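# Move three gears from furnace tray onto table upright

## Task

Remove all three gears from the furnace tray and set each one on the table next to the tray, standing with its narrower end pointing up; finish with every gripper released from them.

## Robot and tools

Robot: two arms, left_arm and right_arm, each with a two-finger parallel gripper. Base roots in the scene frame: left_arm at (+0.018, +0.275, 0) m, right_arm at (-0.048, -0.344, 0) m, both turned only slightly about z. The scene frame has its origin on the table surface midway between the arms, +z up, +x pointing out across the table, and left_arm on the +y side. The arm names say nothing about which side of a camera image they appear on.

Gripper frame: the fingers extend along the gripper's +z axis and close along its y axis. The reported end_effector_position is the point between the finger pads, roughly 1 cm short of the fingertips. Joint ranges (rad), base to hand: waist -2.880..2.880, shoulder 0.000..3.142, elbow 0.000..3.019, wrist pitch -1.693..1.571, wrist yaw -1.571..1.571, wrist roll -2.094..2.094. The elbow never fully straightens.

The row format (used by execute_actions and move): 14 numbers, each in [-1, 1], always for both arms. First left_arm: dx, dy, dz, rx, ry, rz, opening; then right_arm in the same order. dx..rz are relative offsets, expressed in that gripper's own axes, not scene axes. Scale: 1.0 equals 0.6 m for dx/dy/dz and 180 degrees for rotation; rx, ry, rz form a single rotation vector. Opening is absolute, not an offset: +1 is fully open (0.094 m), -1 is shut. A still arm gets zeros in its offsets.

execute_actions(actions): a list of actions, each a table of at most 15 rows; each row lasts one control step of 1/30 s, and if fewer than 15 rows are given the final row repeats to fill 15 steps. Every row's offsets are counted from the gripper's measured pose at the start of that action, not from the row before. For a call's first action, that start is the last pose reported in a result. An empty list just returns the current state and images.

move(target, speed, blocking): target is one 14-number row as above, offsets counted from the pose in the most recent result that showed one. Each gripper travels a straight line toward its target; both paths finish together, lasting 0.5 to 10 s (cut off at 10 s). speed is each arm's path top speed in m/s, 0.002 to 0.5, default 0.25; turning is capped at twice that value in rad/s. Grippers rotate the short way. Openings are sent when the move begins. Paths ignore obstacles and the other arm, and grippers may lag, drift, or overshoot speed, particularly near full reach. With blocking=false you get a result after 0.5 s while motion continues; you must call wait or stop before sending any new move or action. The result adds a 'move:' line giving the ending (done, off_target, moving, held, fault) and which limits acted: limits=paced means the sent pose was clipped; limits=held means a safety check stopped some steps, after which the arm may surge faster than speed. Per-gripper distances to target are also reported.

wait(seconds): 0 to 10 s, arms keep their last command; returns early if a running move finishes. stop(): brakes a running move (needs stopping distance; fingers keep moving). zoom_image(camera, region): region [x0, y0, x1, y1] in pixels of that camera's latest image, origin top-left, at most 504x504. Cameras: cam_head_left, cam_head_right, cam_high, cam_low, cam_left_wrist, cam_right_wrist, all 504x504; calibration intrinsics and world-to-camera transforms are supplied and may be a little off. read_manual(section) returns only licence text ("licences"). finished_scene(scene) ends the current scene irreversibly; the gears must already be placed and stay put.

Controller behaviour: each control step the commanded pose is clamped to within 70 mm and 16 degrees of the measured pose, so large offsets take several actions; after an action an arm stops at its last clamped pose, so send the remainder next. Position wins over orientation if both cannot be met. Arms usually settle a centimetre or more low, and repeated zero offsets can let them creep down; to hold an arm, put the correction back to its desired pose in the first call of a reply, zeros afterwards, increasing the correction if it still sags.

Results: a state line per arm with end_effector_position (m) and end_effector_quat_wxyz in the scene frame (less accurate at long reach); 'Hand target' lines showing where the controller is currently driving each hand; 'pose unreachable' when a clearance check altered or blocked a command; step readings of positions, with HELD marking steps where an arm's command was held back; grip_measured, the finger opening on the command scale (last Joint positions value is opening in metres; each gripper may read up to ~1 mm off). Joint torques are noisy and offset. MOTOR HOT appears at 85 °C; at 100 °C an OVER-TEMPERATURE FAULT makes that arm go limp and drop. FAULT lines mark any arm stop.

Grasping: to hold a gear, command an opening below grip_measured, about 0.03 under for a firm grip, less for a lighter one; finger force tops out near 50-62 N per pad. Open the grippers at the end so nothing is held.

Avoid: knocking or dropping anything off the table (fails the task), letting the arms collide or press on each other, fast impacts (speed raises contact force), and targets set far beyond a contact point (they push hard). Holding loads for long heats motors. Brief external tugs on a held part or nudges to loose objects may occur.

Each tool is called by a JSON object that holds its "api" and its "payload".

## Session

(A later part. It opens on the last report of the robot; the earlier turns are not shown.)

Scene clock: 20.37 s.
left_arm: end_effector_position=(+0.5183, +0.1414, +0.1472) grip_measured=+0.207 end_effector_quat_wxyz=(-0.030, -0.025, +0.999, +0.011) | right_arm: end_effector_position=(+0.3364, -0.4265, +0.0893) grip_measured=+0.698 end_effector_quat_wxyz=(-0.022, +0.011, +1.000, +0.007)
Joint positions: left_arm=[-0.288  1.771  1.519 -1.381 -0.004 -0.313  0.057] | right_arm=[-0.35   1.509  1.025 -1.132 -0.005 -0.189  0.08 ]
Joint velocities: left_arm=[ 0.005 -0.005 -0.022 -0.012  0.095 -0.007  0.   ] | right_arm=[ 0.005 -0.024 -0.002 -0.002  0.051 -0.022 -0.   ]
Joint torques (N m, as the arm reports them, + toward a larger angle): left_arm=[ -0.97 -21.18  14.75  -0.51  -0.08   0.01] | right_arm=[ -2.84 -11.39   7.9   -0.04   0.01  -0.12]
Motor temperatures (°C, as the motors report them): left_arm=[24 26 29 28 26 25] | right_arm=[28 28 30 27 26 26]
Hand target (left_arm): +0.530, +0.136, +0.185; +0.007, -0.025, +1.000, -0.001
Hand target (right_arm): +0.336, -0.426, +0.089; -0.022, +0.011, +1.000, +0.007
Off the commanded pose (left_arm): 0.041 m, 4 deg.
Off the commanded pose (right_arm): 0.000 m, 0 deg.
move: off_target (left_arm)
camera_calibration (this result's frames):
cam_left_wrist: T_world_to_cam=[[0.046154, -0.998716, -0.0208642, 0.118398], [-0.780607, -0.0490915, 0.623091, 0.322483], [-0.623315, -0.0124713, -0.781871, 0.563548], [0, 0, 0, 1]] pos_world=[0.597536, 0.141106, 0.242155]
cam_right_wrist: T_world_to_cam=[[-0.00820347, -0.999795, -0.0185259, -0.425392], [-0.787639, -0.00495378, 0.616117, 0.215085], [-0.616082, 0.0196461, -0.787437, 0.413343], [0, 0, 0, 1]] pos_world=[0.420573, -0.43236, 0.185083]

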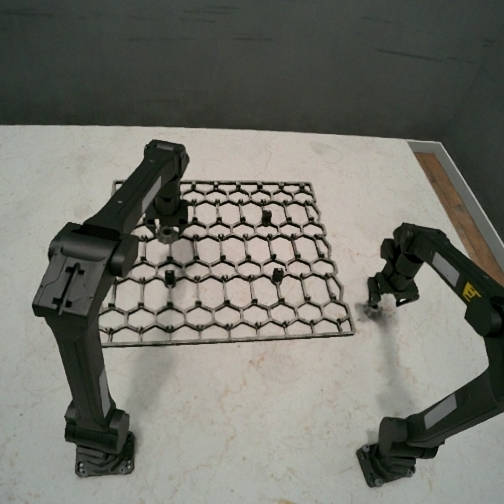

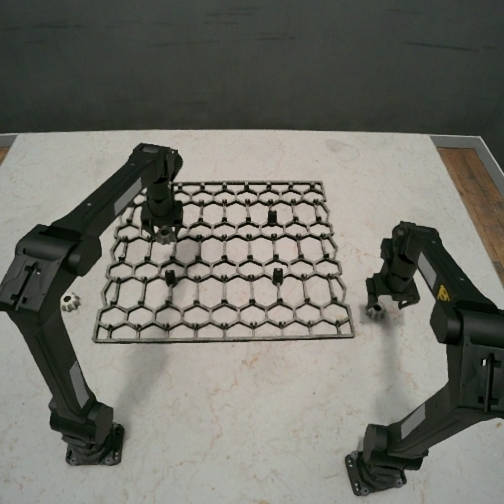

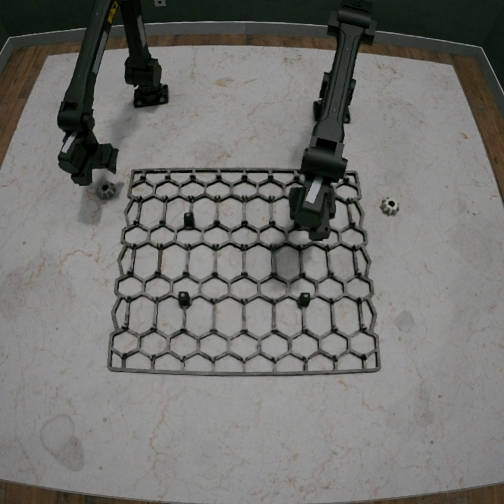

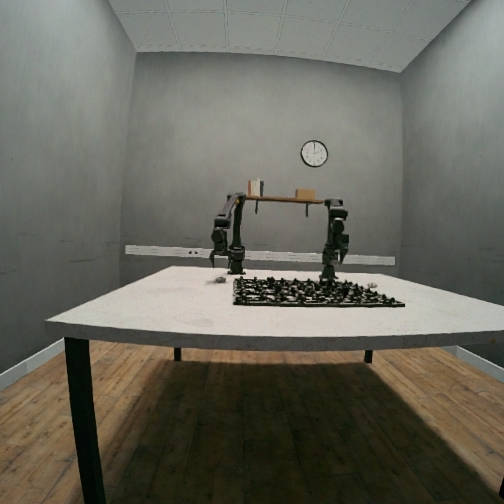

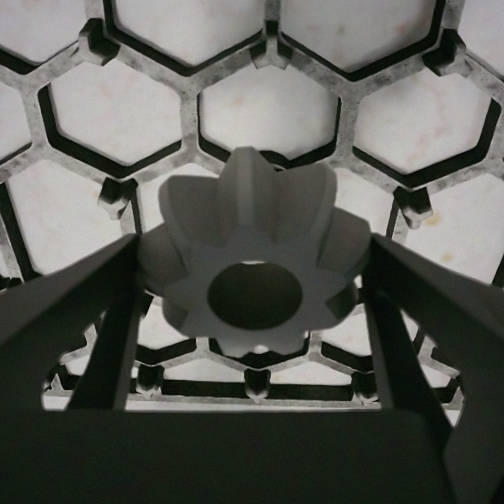

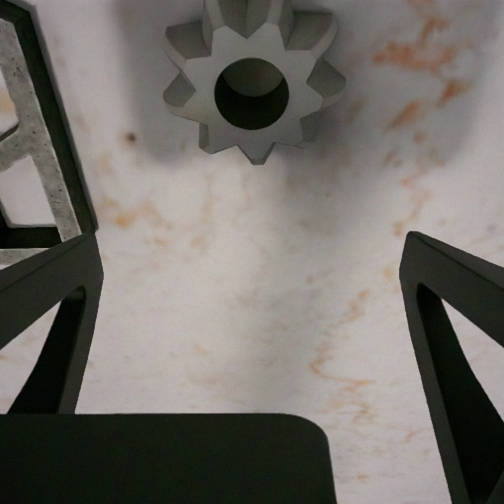

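{"api": "execute_actions", "payload": {"actions": []}}

Scene clock: 20.63 s.
left_arm: end_effector_position=(+0.5183, +0.1414, +0.1472) grip_measured=+0.207 end_effector_quat_wxyz=(-0.030, -0.025, +0.999, +0.011) | right_arm: end_effector_position=(+0.3364, -0.4265, +0.0893) grip_measured=+0.698 end_effector_quat_wxyz=(-0.022, +0.011, +1.000, +0.007)
Joint positions: left_arm=[-0.288  1.771  1.519 -1.381 -0.004 -0.313  0.057] | right_arm=[-0.35   1.509  1.025 -1.132 -0.005 -0.189  0.08 ]
Joint velocities: left_arm=[-0.015 -0.005  0.012  0.017 -0.037  0.022 -0.   ] | right_arm=[-0.015 -0.005 -0.007 -0.007  0.066 -0.066  0.   ]
Joint torques (N m, as the arm reports them, + toward a larger angle): left_arm=[ -0.85 -22.43  14.53  -0.48  -0.08   0.01] | right_arm=[ -2.92 -10.36   7.88  -0.23   0.01  -0.12]
Motor temperatures (°C, as the motors report them): left_arm=[24 26 29 28 26 25] | right_arm=[28 28 30 27 26 26]
Hand target (left_arm): +0.530, +0.136, +0.185; +0.007, -0.025, +1.000, -0.001
Hand target (right_arm): +0.336, -0.426, +0.089; -0.022, +0.011, +1.000, +0.007
Off the commanded pose (left_arm): 0.041 m, 4 deg.
Off the commanded pose (right_arm): 0.000 m, 0 deg.
camera_calibration (this result's frames):
cam_left_wrist: T_world_to_cam=[[0.046154, -0.998716, -0.0208642, 0.118398], [-0.780607, -0.0490915, 0.623091, 0.322483], [-0.623315, -0.0124713, -0.781871, 0.563548], [0, 0, 0, 1]] pos_world=[0.597536, 0.141106, 0.242155]
cam_right_wrist: T_world_to_cam=[[-0.00820347, -0.999795, -0.0185259, -0.425392], [-0.787639, -0.00495378, 0.616117, 0.215085], [-0.616082, 0.0196461, -0.787437, 0.413343], [0, 0, 0, 1]] pos_world=[0.420573, -0.43236, 0.185083]

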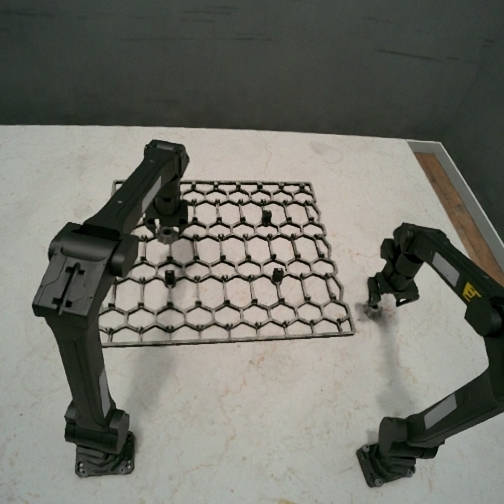

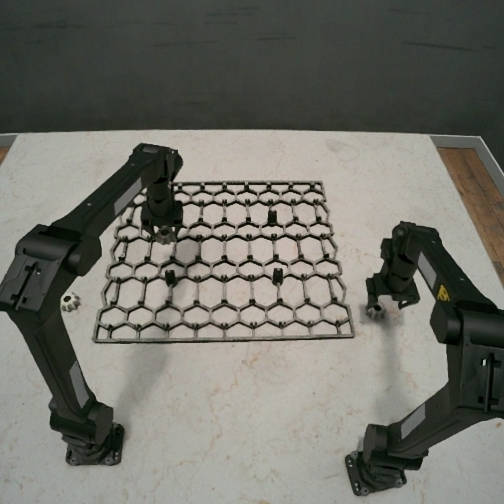

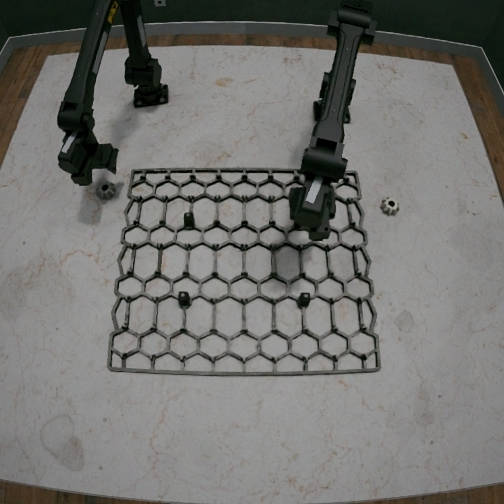

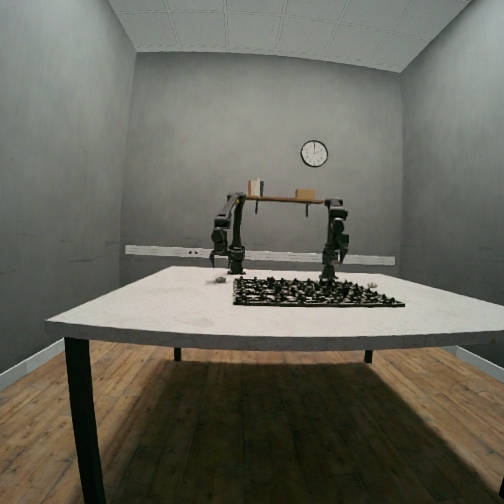

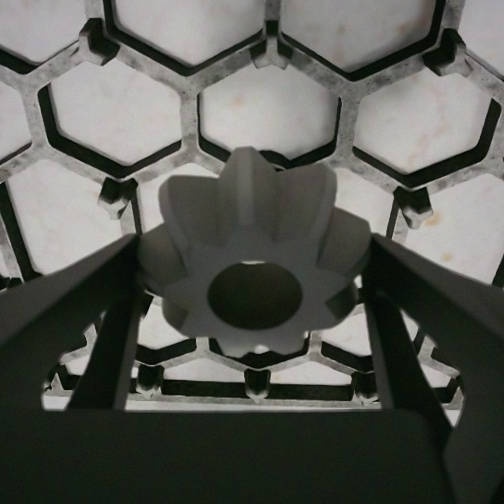

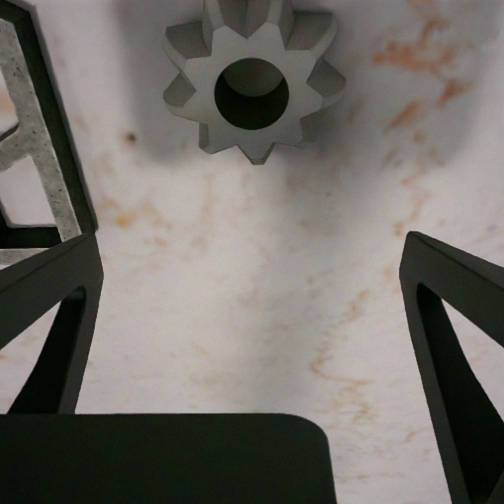

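{"api": "move", "payload": {"target": [-0.03, 0.47, -0.03, 0,0,0, 0.0,  0,0,0,0,0,0,0.7], "speed": 0.25}}

Scene clock: 22.40 s.
left_arm: end_effector_position=(+0.5135, +0.4245, +0.1592) grip_measured=+0.207 end_effector_quat_wxyz=(-0.040, -0.035, +0.999, +0.004) | right_arm: end_effector_position=(+0.3364, -0.4265, +0.0893) grip_measured=+0.698 end_effector_quat_wxyz=(-0.022, +0.011, +1.000, +0.007)
Joint positions: left_arm=[ 0.259  1.771  1.549 -1.426 -0.027  0.213  0.057] | right_arm=[-0.35   1.509  1.025 -1.132 -0.005 -0.189  0.08 ]
Joint velocities: left_arm=[ 0.005  0.005 -0.007  0.017 -0.066  0.037  0.   ] | right_arm=[ 0.005 -0.015 -0.007  0.007 -0.022  0.007  0.001]
Joint torques (N m, as the arm reports them, + toward a larger angle): left_arm=[ -1.2  -17.77  14.49  -0.6   -0.05   0.12] | right_arm=[ -2.79 -11.03   7.94  -0.14   0.06  -0.08]
Motor temperatures (°C, as the motors report them): left_arm=[24 26 29 28 26 25] | right_arm=[28 28 30 27 26 26]
Hand target (left_arm): +0.528, +0.423, +0.171; -0.027, -0.025, +0.999, +0.006
Hand target (right_arm): +0.336, -0.426, +0.089; -0.022, +0.011, +1.000, +0.007
Off the commanded pose (left_arm): 0.015 m, 2 deg.
Off the commanded pose (right_arm): 0.000 m, 0 deg.
move: off_target (left_arm)
camera_calibration (this result's frames):
cam_left_wrist: T_world_to_cam=[[0.0661657, -0.99778, -0.00758517, 0.388816], [-0.766573, -0.055697, 0.639737, 0.318154], [-0.638739, -0.0365141, -0.768556, 0.589457], [0, 0, 0, 1]] pos_world=[0.594671, 0.427197, 0.252445]
cam_right_wrist: T_world_to_cam=[[-0.00820347, -0.999795, -0.0185259, -0.425392], [-0.787639, -0.00495378, 0.616117, 0.215085], [-0.616082, 0.0196461, -0.787437, 0.413343], [0, 0, 0, 1]] pos_world=[0.420573, -0.43236, 0.185083]

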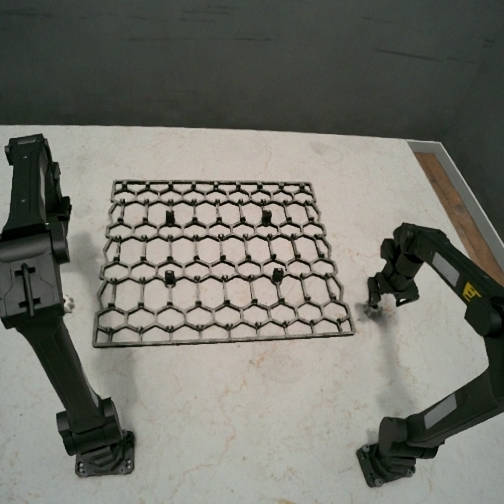

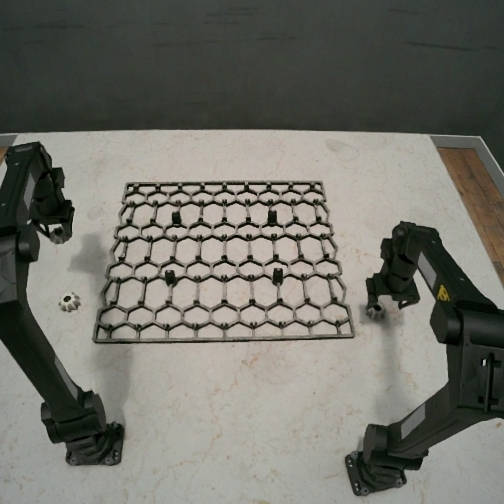

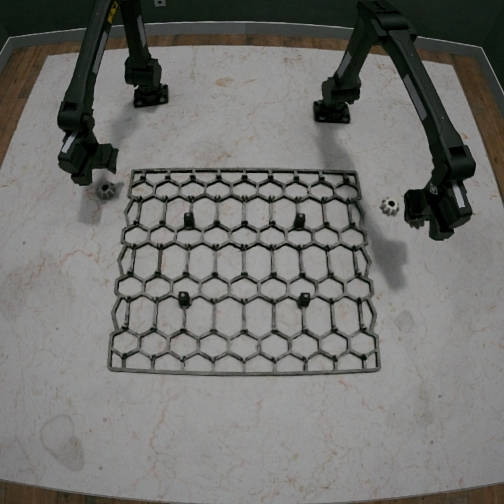

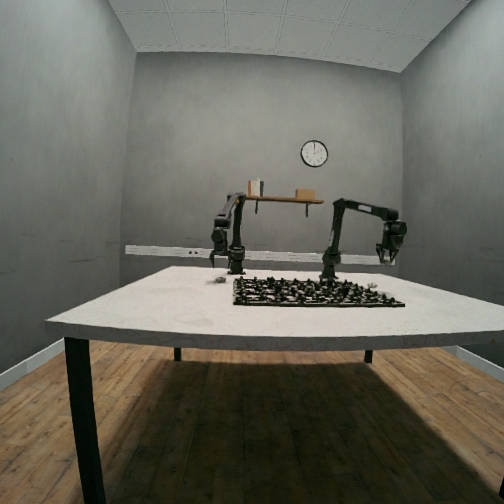

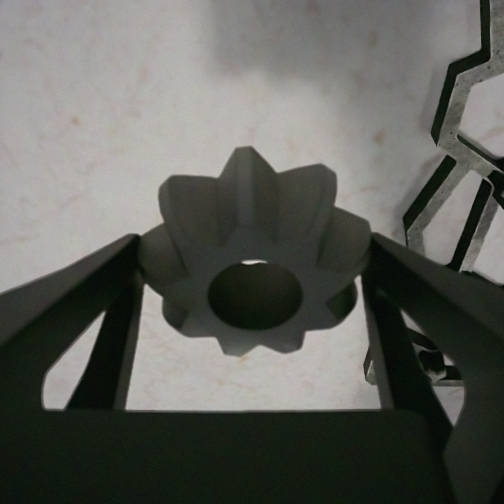

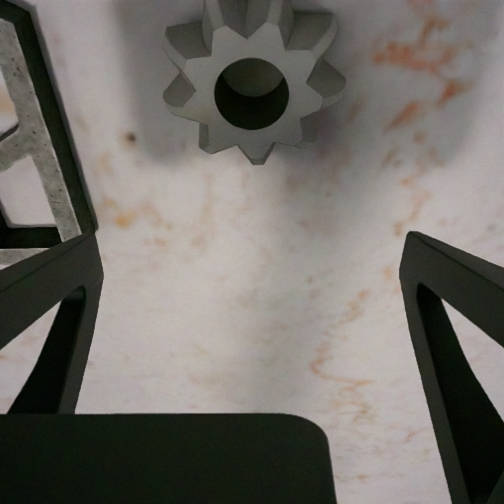

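{"api": "move", "payload": {"target": [-0.02, 0, 0.23, 0,-0.0255,0, 0.0,  0,0,0,0,0,0,0.7], "speed": 0.12}}

Scene clock: 24.10 s.
left_arm: end_effector_position=(+0.5102, +0.4209, +0.0208) grip_measured=+0.207 end_effector_quat_wxyz=(-0.008, -0.034, +0.999, +0.005) | right_arm: end_effector_position=(+0.3364, -0.4265, +0.0893) grip_measured=+0.698 end_effector_quat_wxyz=(-0.022, +0.011, +1.000, +0.007)
Joint positions: left_arm=[ 0.259  1.862  1.289 -1.01  -0.013  0.217  0.057] | right_arm=[-0.35   1.509  1.025 -1.132 -0.005 -0.189  0.08 ]
Joint velocities: left_arm=[-0.005 -0.015 -0.017  0.002 -0.022 -0.066 -0.   ] | right_arm=[ 0.005 -0.024  0.007 -0.007  0.007  0.037  0.   ]
Joint torques (N m, as the arm reports them, + toward a larger angle): left_arm=[  0.63 -18.29   9.71   0.54   0.04   0.1 ] | right_arm=[ -3.26 -11.74   8.09   0.1    0.06  -0.1 ]
Motor temperatures (°C, as the motors report them): left_arm=[24 26 29 28 26 25] | right_arm=[28 28 30 27 26 26]
Hand target (left_arm): +0.516, +0.427, +0.020; -0.000, -0.034, +0.999, +0.004
Hand target (right_arm): +0.336, -0.426, +0.089; -0.022, +0.011, +1.000, +0.007
Off the commanded pose (left_arm): 0.006 m, 1 deg.
Off the commanded pose (right_arm): 0.000 m, 0 deg.
move: done
camera_calibration (this result's frames):
cam_left_wrist: T_world_to_cam=[[0.0634848, -0.997957, -0.00711271, 0.38588], [-0.806787, -0.055516, 0.588229, 0.425531], [-0.587422, -0.0316052, -0.808663, 0.453459], [0, 0, 0, 1]] pos_world=[0.585187, 0.423047, 0.119131]
cam_right_wrist: T_world_to_cam=[[-0.00820347, -0.999795, -0.0185259, -0.425392], [-0.787639, -0.00495378, 0.616117, 0.215085], [-0.616082, 0.0196461, -0.787437, 0.413343], [0, 0, 0, 1]] pos_world=[0.420573, -0.43236, 0.185083]

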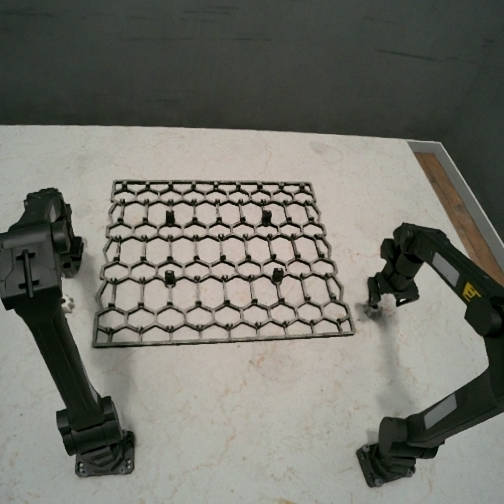

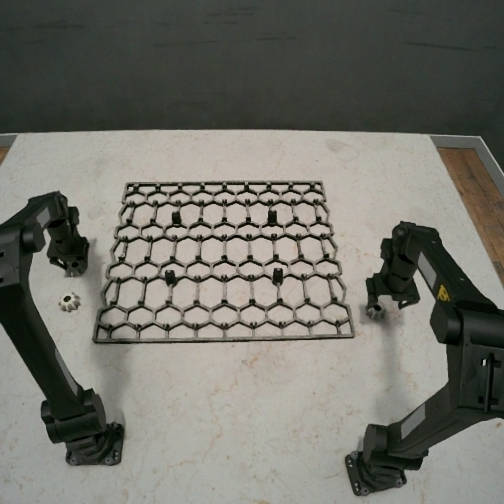

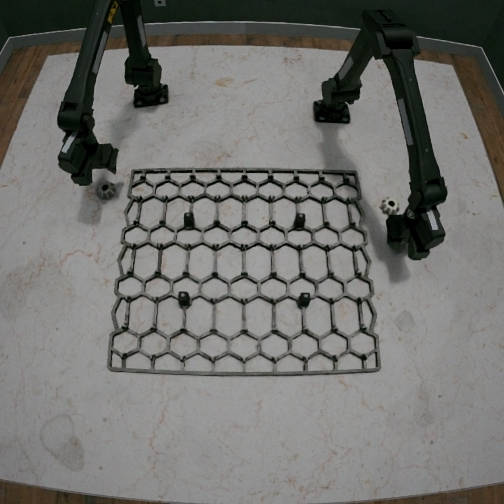

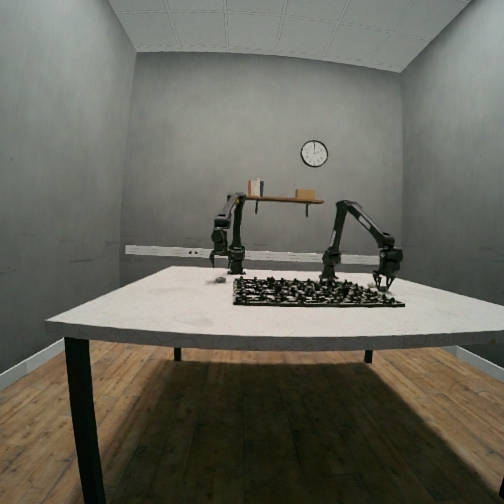

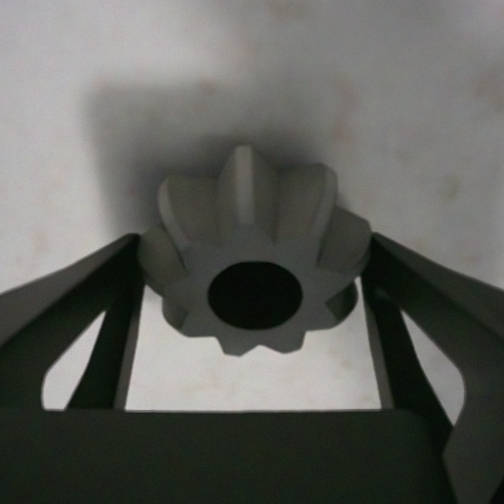

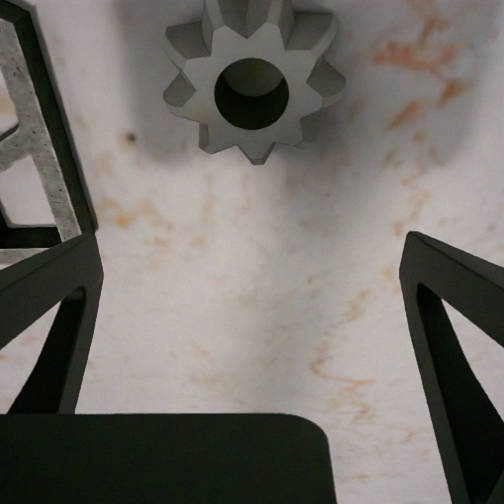

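{"api": "move", "payload": {"target": [0,0,0,0,0,0,0.7,0,0,0,0,0,0,0.7]}}

{"api": "move", "payload": {"target": [0,0,-0.2,0,0,0,0.7,0,0,0,0,0,0,0.7], "speed": 0.2}}

Scene clock: 24.93 s.
left_arm: end_effector_position=(+0.5098, +0.4207, +0.0204) grip_measured=+0.698 end_effector_quat_wxyz=(-0.008, -0.034, +0.999, +0.004) | right_arm: end_effector_position=(+0.3364, -0.4265, +0.0893) grip_measured=+0.698 end_effector_quat_wxyz=(-0.022, +0.011, +1.000, +0.007)
Joint positions: left_arm=[ 0.259  1.862  1.288 -1.01  -0.012  0.217  0.08 ] | right_arm=[-0.35   1.509  1.025 -1.132 -0.005 -0.189  0.08 ]
Joint velocities: left_arm=[-0.005  0.005  0.002 -0.022 -0.022  0.037 -0.001] | right_arm=[ 0.005 -0.015 -0.032  0.007 -0.037 -0.066  0.001]
Joint torques (N m, as the arm reports them, + toward a larger angle): left_arm=[ -0.4  -18.47   8.93   0.13  -0.11   0.02] | right_arm=[ -2.93 -11.39   7.92  -0.16   0.02  -0.09]
Motor temperatures (°C, as the motors report them): left_arm=[24 26 29 28 26 25] | right_arm=[28 28 30 27 26 26]
Hand target (left_arm): +0.510, +0.421, +0.021; -0.008, -0.034, +0.999, +0.005
Hand target (right_arm): +0.336, -0.426, +0.089; -0.022, +0.011, +1.000, +0.007
Off the commanded pose (left_arm): 0.001 m, 0 deg.
Off the commanded pose (right_arm): 0.000 m, 0 deg.
move: done
camera_calibration (this result's frames):
cam_left_wrist: T_world_to_cam=[[0.0634831, -0.997962, -0.00649024, 0.38569], [-0.806203, -0.0551158, 0.589066, 0.424863], [-0.588224, -0.0321633, -0.808059, 0.453508], [0, 0, 0, 1]] pos_world=[0.584805, 0.422907, 0.118691]
cam_right_wrist: T_world_to_cam=[[-0.00820347, -0.999795, -0.0185259, -0.425392], [-0.787639, -0.00495378, 0.616117, 0.215085], [-0.616082, 0.0196461, -0.787437, 0.413343], [0, 0, 0, 1]] pos_world=[0.420573, -0.43236, 0.185083]

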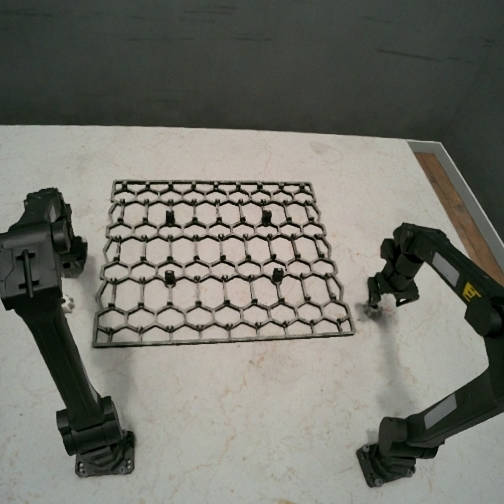

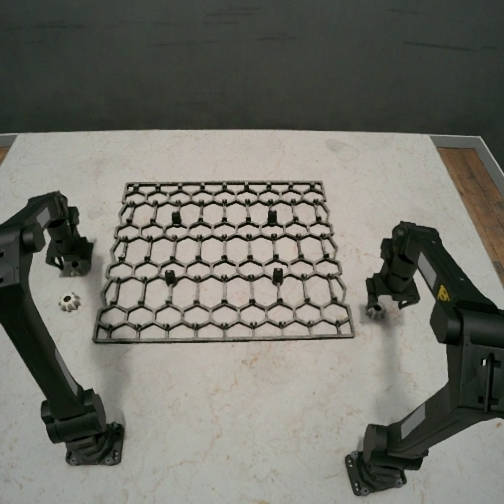

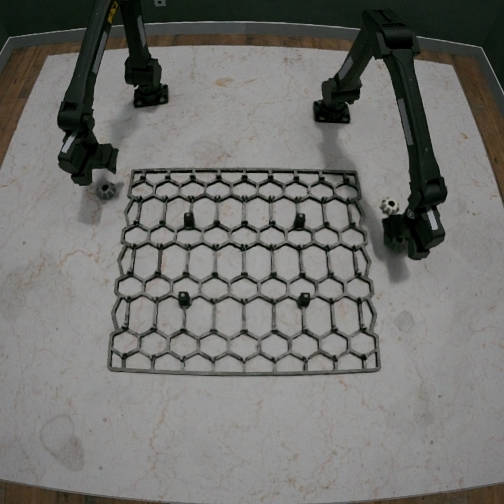

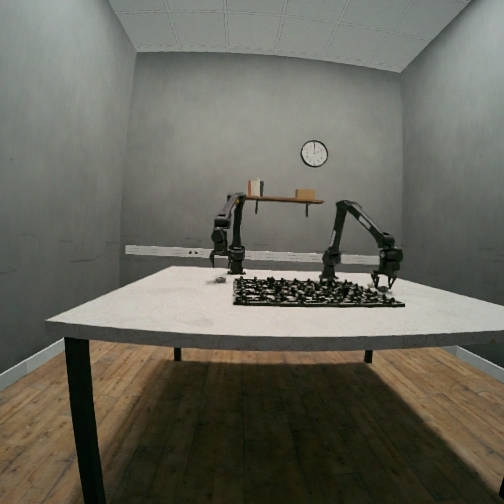

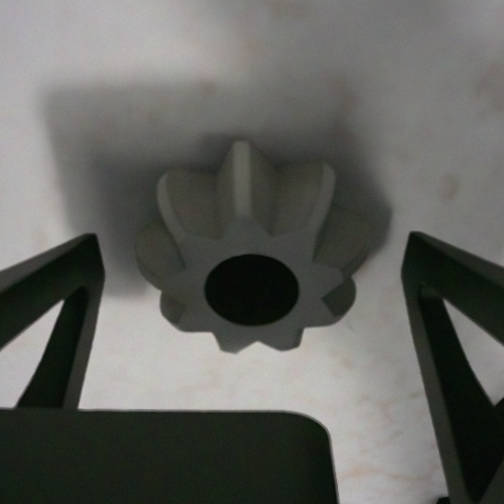

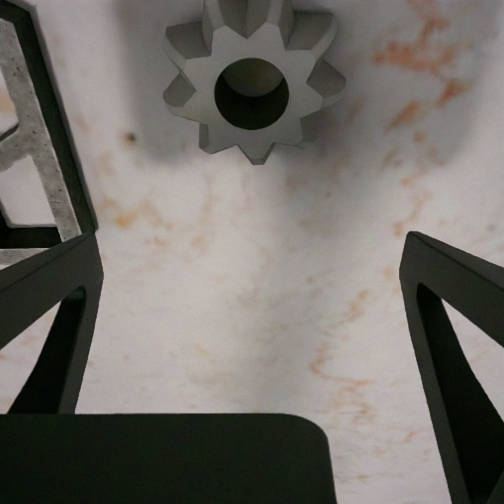

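Scene clock: 25.97 s.
left_arm: end_effector_position=(+0.5018, +0.4184, +0.1298) grip_measured=+0.698 end_effector_quat_wxyz=(-0.018, -0.034, +0.999, +0.002) | right_arm: end_effector_position=(+0.3364, -0.4265, +0.0893) grip_measured=+0.698 end_effector_quat_wxyz=(-0.022, +0.011, +1.000, +0.007)
Joint positions: left_arm=[ 0.259  1.732  1.418 -1.29  -0.012  0.217  0.08 ] | right_arm=[-0.35   1.509  1.025 -1.132 -0.005 -0.189  0.08 ]
Joint velocities: left_arm=[-0.015 -0.005  0.002  0.007 -0.037  0.022  0.   ] | right_arm=[ 0.005 -0.015 -0.012 -0.002 -0.022 -0.037  0.   ]
Joint torques (N m, as the arm reports them, + toward a larger angle): left_arm=[ -1.16 -17.78  12.61  -0.4   -0.07  -0.01] | right_arm=[ -2.74 -11.33   7.96  -0.12   0.04  -0.08]
Motor temperatures (°C, as the motors report them): left_arm=[24 26 29 28 26 25] | right_arm=[28 28 30 27 26 26]
Hand target (left_arm): +0.510, +0.418, +0.141; -0.008, -0.034, +0.999, +0.004
Hand target (right_arm): +0.336, -0.426, +0.089; -0.022, +0.011, +1.000, +0.007
Off the commanded pose (left_arm): 0.015 m, 1 deg.
Off the commanded pose (right_arm): 0.000 m, 0 deg.
move: off_target (left_arm)
camera_calibration (this result's frames):
cam_left_wrist: T_world_to_cam=[[0.0634017, -0.997986, -0.00223481, 0.384089], [-0.795059, -0.051863, 0.604311, 0.34493], [-0.60321, -0.0365375, -0.796745, 0.545076], [0, 0, 0, 1]] pos_world=[0.578683, 0.42112, 0.2267]
cam_right_wrist: T_world_to_cam=[[-0.00820347, -0.999795, -0.0185259, -0.425392], [-0.787639, -0.00495378, 0.616117, 0.215085], [-0.616082, 0.0196461, -0.787437, 0.413343], [0, 0, 0, 1]] pos_world=[0.420573, -0.43236, 0.185083]

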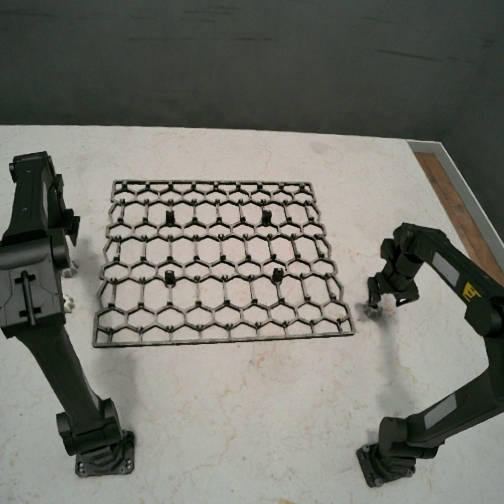

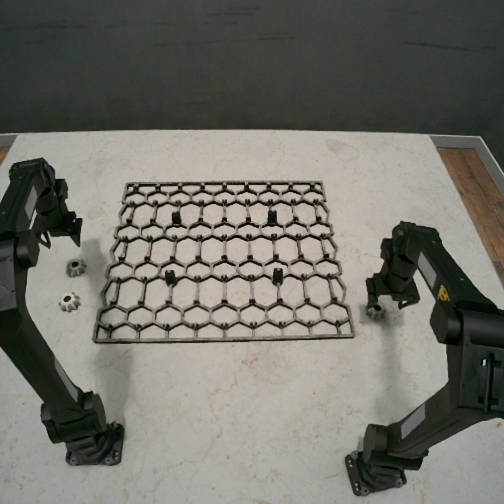

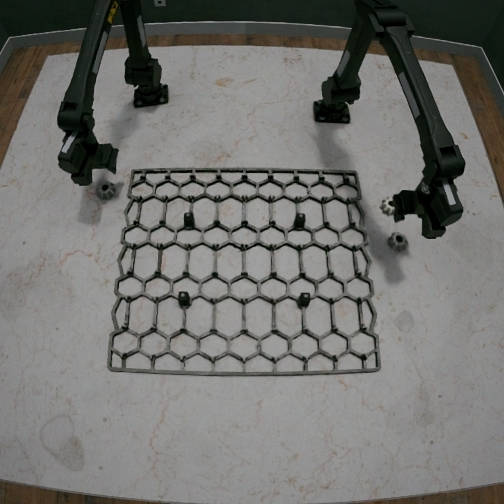

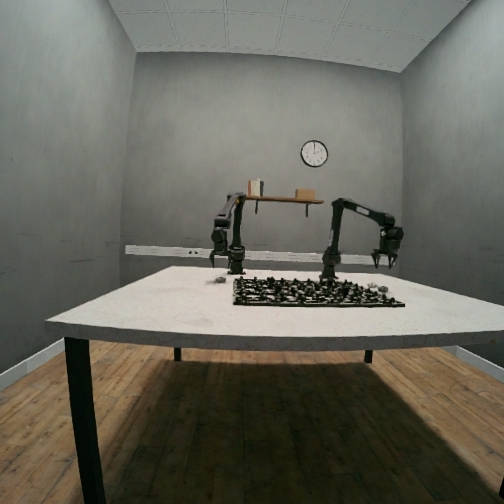

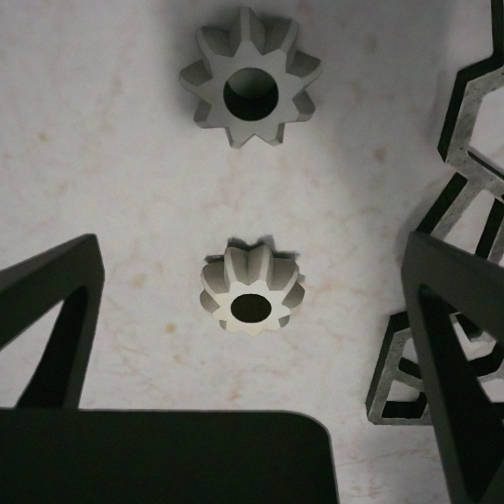

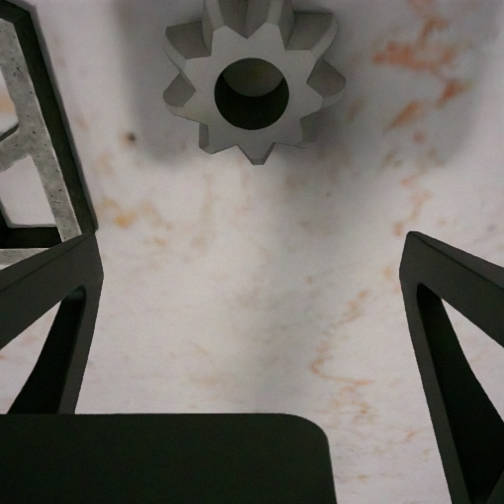

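{"api": "finished_scene", "payload": {"scene": 2}}

The scene is finished: the task was done.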